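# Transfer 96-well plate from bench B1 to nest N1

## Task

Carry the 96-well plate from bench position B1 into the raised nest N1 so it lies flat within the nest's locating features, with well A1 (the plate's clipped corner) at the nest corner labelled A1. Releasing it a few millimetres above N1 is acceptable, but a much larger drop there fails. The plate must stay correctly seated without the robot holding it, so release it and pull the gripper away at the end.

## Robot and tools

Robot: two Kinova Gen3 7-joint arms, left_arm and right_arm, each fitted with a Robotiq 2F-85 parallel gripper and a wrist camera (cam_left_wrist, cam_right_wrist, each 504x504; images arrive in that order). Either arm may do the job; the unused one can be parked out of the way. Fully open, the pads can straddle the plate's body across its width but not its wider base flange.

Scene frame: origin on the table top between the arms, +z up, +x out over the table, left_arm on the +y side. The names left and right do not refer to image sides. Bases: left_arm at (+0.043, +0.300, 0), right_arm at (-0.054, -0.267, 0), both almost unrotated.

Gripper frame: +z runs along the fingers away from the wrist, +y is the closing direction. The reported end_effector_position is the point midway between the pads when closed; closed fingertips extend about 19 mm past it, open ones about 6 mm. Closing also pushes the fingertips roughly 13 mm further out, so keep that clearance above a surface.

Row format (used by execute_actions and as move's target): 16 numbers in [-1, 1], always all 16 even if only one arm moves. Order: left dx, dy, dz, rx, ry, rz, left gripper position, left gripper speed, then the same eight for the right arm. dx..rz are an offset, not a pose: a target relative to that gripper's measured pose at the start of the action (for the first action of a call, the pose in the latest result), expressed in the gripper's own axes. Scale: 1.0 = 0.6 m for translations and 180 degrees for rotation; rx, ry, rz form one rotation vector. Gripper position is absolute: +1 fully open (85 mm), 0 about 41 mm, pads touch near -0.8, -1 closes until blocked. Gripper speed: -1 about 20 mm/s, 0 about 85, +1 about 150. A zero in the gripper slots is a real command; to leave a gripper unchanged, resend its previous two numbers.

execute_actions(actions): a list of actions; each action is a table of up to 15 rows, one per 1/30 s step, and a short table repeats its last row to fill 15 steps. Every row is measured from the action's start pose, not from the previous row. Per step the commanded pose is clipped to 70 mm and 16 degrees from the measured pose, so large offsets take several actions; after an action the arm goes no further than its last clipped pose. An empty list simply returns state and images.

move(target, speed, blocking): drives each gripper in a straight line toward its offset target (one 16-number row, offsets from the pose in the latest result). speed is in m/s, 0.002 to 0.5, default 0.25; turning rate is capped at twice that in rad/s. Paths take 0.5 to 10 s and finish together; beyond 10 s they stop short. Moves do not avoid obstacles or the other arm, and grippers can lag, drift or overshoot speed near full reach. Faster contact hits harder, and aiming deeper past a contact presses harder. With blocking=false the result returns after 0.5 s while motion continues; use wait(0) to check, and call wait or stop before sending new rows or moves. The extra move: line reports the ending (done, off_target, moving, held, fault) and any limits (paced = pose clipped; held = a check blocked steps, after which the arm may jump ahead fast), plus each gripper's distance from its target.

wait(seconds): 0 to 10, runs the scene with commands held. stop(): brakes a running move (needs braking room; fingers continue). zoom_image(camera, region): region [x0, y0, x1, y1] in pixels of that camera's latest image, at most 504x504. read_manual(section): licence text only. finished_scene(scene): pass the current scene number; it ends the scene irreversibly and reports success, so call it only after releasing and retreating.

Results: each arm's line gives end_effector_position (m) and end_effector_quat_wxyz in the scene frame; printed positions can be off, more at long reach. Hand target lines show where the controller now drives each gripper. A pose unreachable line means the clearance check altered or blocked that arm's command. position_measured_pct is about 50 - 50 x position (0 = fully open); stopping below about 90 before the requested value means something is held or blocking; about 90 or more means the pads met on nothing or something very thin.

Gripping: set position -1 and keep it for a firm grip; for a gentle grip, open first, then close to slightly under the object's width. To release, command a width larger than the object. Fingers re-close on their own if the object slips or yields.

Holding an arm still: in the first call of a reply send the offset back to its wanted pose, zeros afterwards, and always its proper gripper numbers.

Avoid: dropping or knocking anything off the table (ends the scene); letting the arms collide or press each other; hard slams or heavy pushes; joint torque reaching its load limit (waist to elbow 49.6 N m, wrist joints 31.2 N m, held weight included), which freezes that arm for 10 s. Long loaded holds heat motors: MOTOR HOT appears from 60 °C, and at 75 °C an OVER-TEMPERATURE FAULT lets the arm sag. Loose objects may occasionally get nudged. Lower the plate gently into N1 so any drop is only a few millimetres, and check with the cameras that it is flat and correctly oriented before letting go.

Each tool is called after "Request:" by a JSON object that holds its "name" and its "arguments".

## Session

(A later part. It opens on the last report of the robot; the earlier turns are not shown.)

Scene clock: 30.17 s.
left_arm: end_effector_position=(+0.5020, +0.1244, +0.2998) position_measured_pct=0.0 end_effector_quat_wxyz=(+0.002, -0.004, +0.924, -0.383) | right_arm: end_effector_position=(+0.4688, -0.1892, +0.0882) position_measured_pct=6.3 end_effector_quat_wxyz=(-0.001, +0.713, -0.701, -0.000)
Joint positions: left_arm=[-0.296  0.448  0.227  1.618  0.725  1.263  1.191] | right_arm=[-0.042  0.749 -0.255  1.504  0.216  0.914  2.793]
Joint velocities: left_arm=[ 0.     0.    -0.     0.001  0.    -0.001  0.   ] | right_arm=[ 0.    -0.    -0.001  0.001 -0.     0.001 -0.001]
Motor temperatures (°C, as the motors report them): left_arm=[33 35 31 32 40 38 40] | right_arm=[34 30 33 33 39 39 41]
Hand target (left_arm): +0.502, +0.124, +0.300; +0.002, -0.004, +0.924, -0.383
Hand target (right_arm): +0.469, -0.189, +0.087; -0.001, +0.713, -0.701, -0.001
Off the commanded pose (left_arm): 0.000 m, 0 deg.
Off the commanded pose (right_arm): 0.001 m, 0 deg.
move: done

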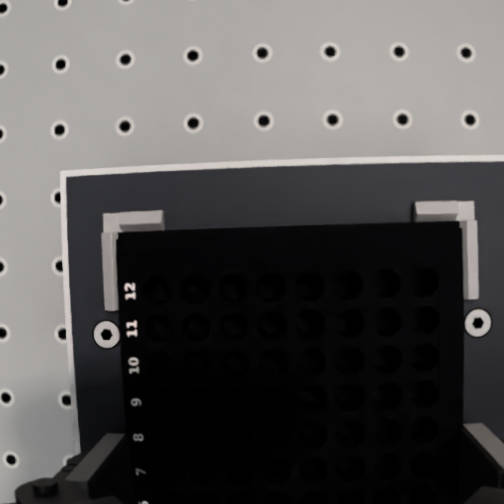

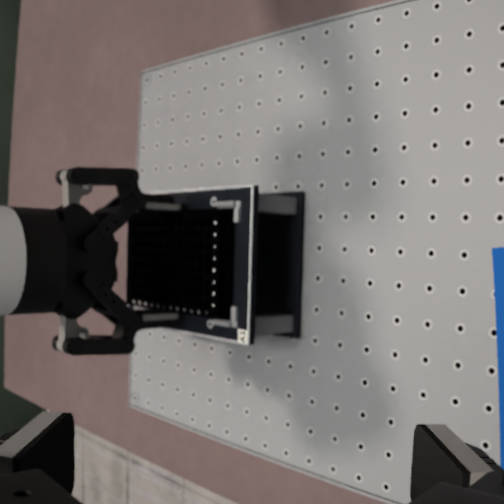

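Request:
{"name": "move", "arguments": {"target": [0,0,0,0,0,0,1,0, 0,0,0.0005,0,0,0,1,-1], "speed": 0.005}}

Scene clock: 31.30 s.
left_arm: end_effector_position=(+0.5020, +0.1244, +0.2998) position_measured_pct=0.0 end_effector_quat_wxyz=(+0.002, -0.004, +0.924, -0.383) | right_arm: end_effector_position=(+0.4688, -0.1892, +0.0879) position_measured_pct=0.0 end_effector_quat_wxyz=(-0.001, +0.713, -0.701, -0.000)
Joint positions: left_arm=[-0.296  0.448  0.227  1.618  0.725  1.263  1.191] | right_arm=[-0.042  0.749 -0.254  1.504  0.216  0.914  2.793]
Joint velocities: left_arm=[-0.     0.    -0.001  0.     0.    -0.    -0.   ] | right_arm=[-0.001 -0.    -0.001  0.    -0.001  0.     0.   ]
Motor temperatures (°C, as the motors report them): left_arm=[33 35 31 32 40 38 40] | right_arm=[34 30 33 33 39 39 41]
Hand target (left_arm): +0.502, +0.124, +0.300; +0.002, -0.004, +0.924, -0.383
Hand target (right_arm): +0.469, -0.189, +0.088; -0.001, +0.713, -0.701, -0.000
Off the commanded pose (left_arm): 0.000 m, 0 deg.
Off the commanded pose (right_arm): 0.000 m, 0 deg.
move: done

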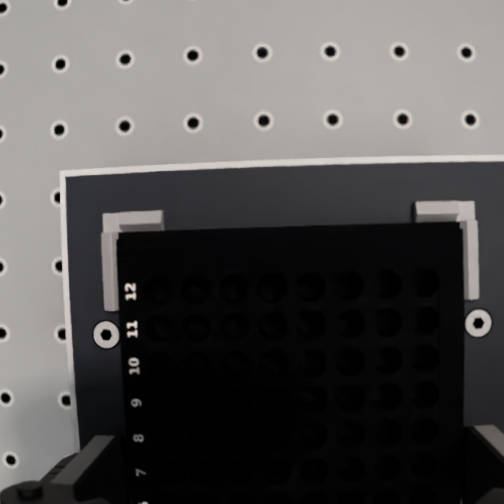

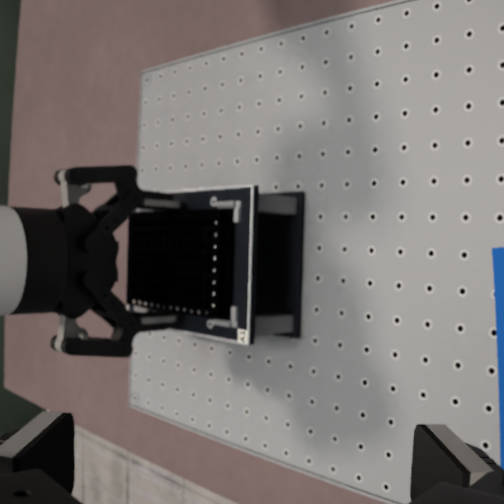

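Released cleanly, it seems. Small lift to confirm.

Request:
{"name": "move", "arguments": {"target": [0,0,0,0,0,0,1,0, 0,0,-0.004,0,0,0,1,-1], "speed": 0.01}}

Request:
{"name": "zoom_image", "arguments": {"camera": "cam_right_wrist", "region": [130, 180, 290, 350]}}

Scene clock: 32.57 s.
left_arm: end_effector_position=(+0.5020, +0.1244, +0.2998) position_measured_pct=0.0 end_effector_quat_wxyz=(+0.002, -0.004, +0.924, -0.383) | right_arm: end_effector_position=(+0.4688, -0.1892, +0.0903) position_measured_pct=0.0 end_effector_quat_wxyz=(-0.001, +0.713, -0.701, -0.000)
Joint positions: left_arm=[-0.296  0.448  0.227  1.618  0.725  1.263  1.191] | right_arm=[-0.041  0.746 -0.255  1.502  0.215  0.919  2.794]
Joint velocities: left_arm=[ 0.    -0.    -0.001 -0.001  0.     0.     0.   ] | right_arm=[-0.001  0.001  0.001  0.002 -0.    -0.     0.   ]
Motor temperatures (°C, as the motors report them): left_arm=[33 35 31 32 40 38 40] | right_arm=[34 30 33 33 39 39 41]
Hand target (left_arm): +0.502, +0.124, +0.300; +0.002, -0.004, +0.924, -0.383
Hand target (right_arm): +0.469, -0.189, +0.090; -0.001, +0.713, -0.701, -0.000
Off the commanded pose (left_arm): 0.000 m, 0 deg.
Off the commanded pose (right_arm): 0.000 m, 0 deg.
move: done

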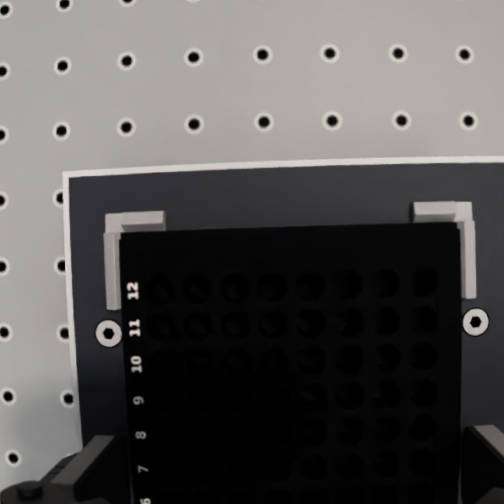

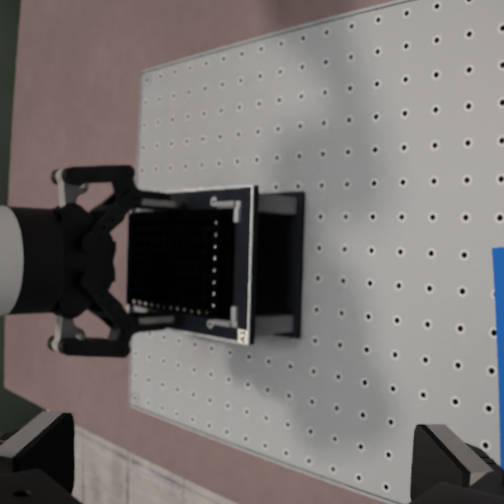

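Region (130, 180, 290, 350) of cam_right_wrist's 504x504 image, scaled by 2.965; it fills the left 474 columns of this view, and the rest is white.

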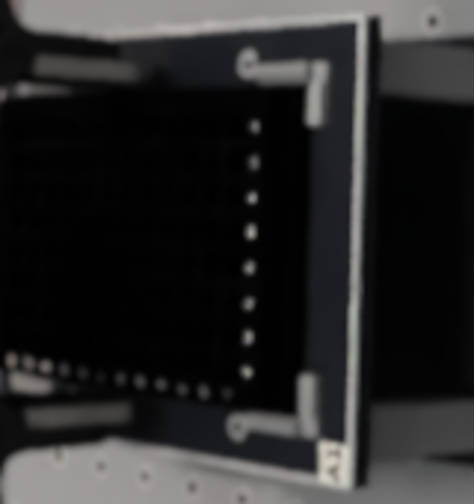

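Plate stayed. Lift clear.

Request:
{"name": "move", "arguments": {"target": [0,0,0,0,0,0,1,0, 0,0,-0.3,0,0,0,1,-1], "speed": 0.15}}

Request:
{"name": "zoom_image", "arguments": {"camera": "cam_left_wrist", "region": [140, 190, 454, 504]}}

Scene clock: 34.57 s.
left_arm: end_effector_position=(+0.5021, +0.1244, +0.2998) position_measured_pct=0.0 end_effector_quat_wxyz=(+0.002, -0.004, +0.924, -0.383) | right_arm: end_effector_position=(+0.4690, -0.1901, +0.2705) position_measured_pct=0.0 end_effector_quat_wxyz=(-0.001, +0.712, -0.702, -0.000)
Joint positions: left_arm=[-0.296  0.448  0.227  1.618  0.725  1.263  1.191] | right_arm=[-0.034  0.562 -0.282  1.212  0.15   1.386  2.852]
Joint velocities: left_arm=[-0.     0.     0.     0.    -0.     0.001  0.   ] | right_arm=[-0.001  0.001  0.    -0.002 -0.     0.001 -0.   ]
Motor temperatures (°C, as the motors report them): left_arm=[33 35 31 32 40 38 40] | right_arm=[34 30 33 33 39 39 41]
Hand target (left_arm): +0.502, +0.124, +0.300; +0.002, -0.004, +0.924, -0.383
Hand target (right_arm): +0.469, -0.190, +0.270; -0.001, +0.712, -0.702, -0.000
Off the commanded pose (left_arm): 0.000 m, 0 deg.
Off the commanded pose (right_arm): 0.001 m, 0 deg.
move: done

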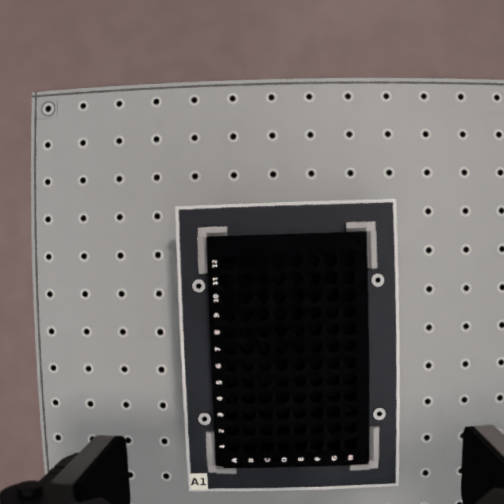

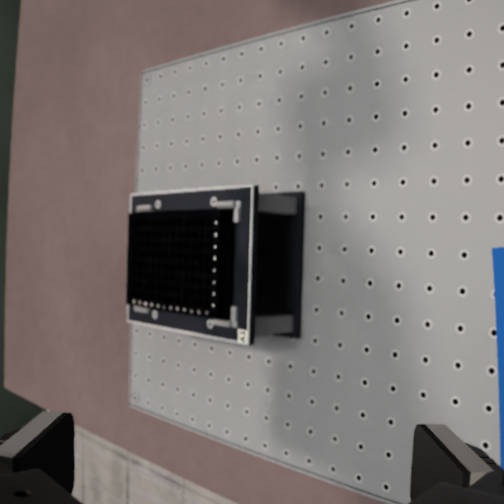

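Region (140, 190, 454, 504) of cam_left_wrist's 504x504 image, scaled by 1.605.

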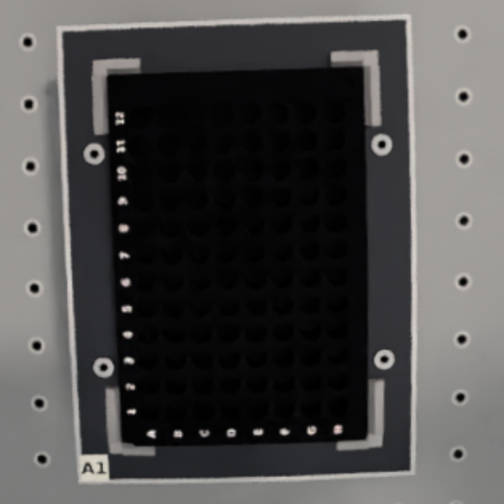

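Seated with A1 at the marked corner; arms are clear.

Request:
{"name": "finished_scene", "arguments": {"scene": 2}}

The scene is finished: the task was done.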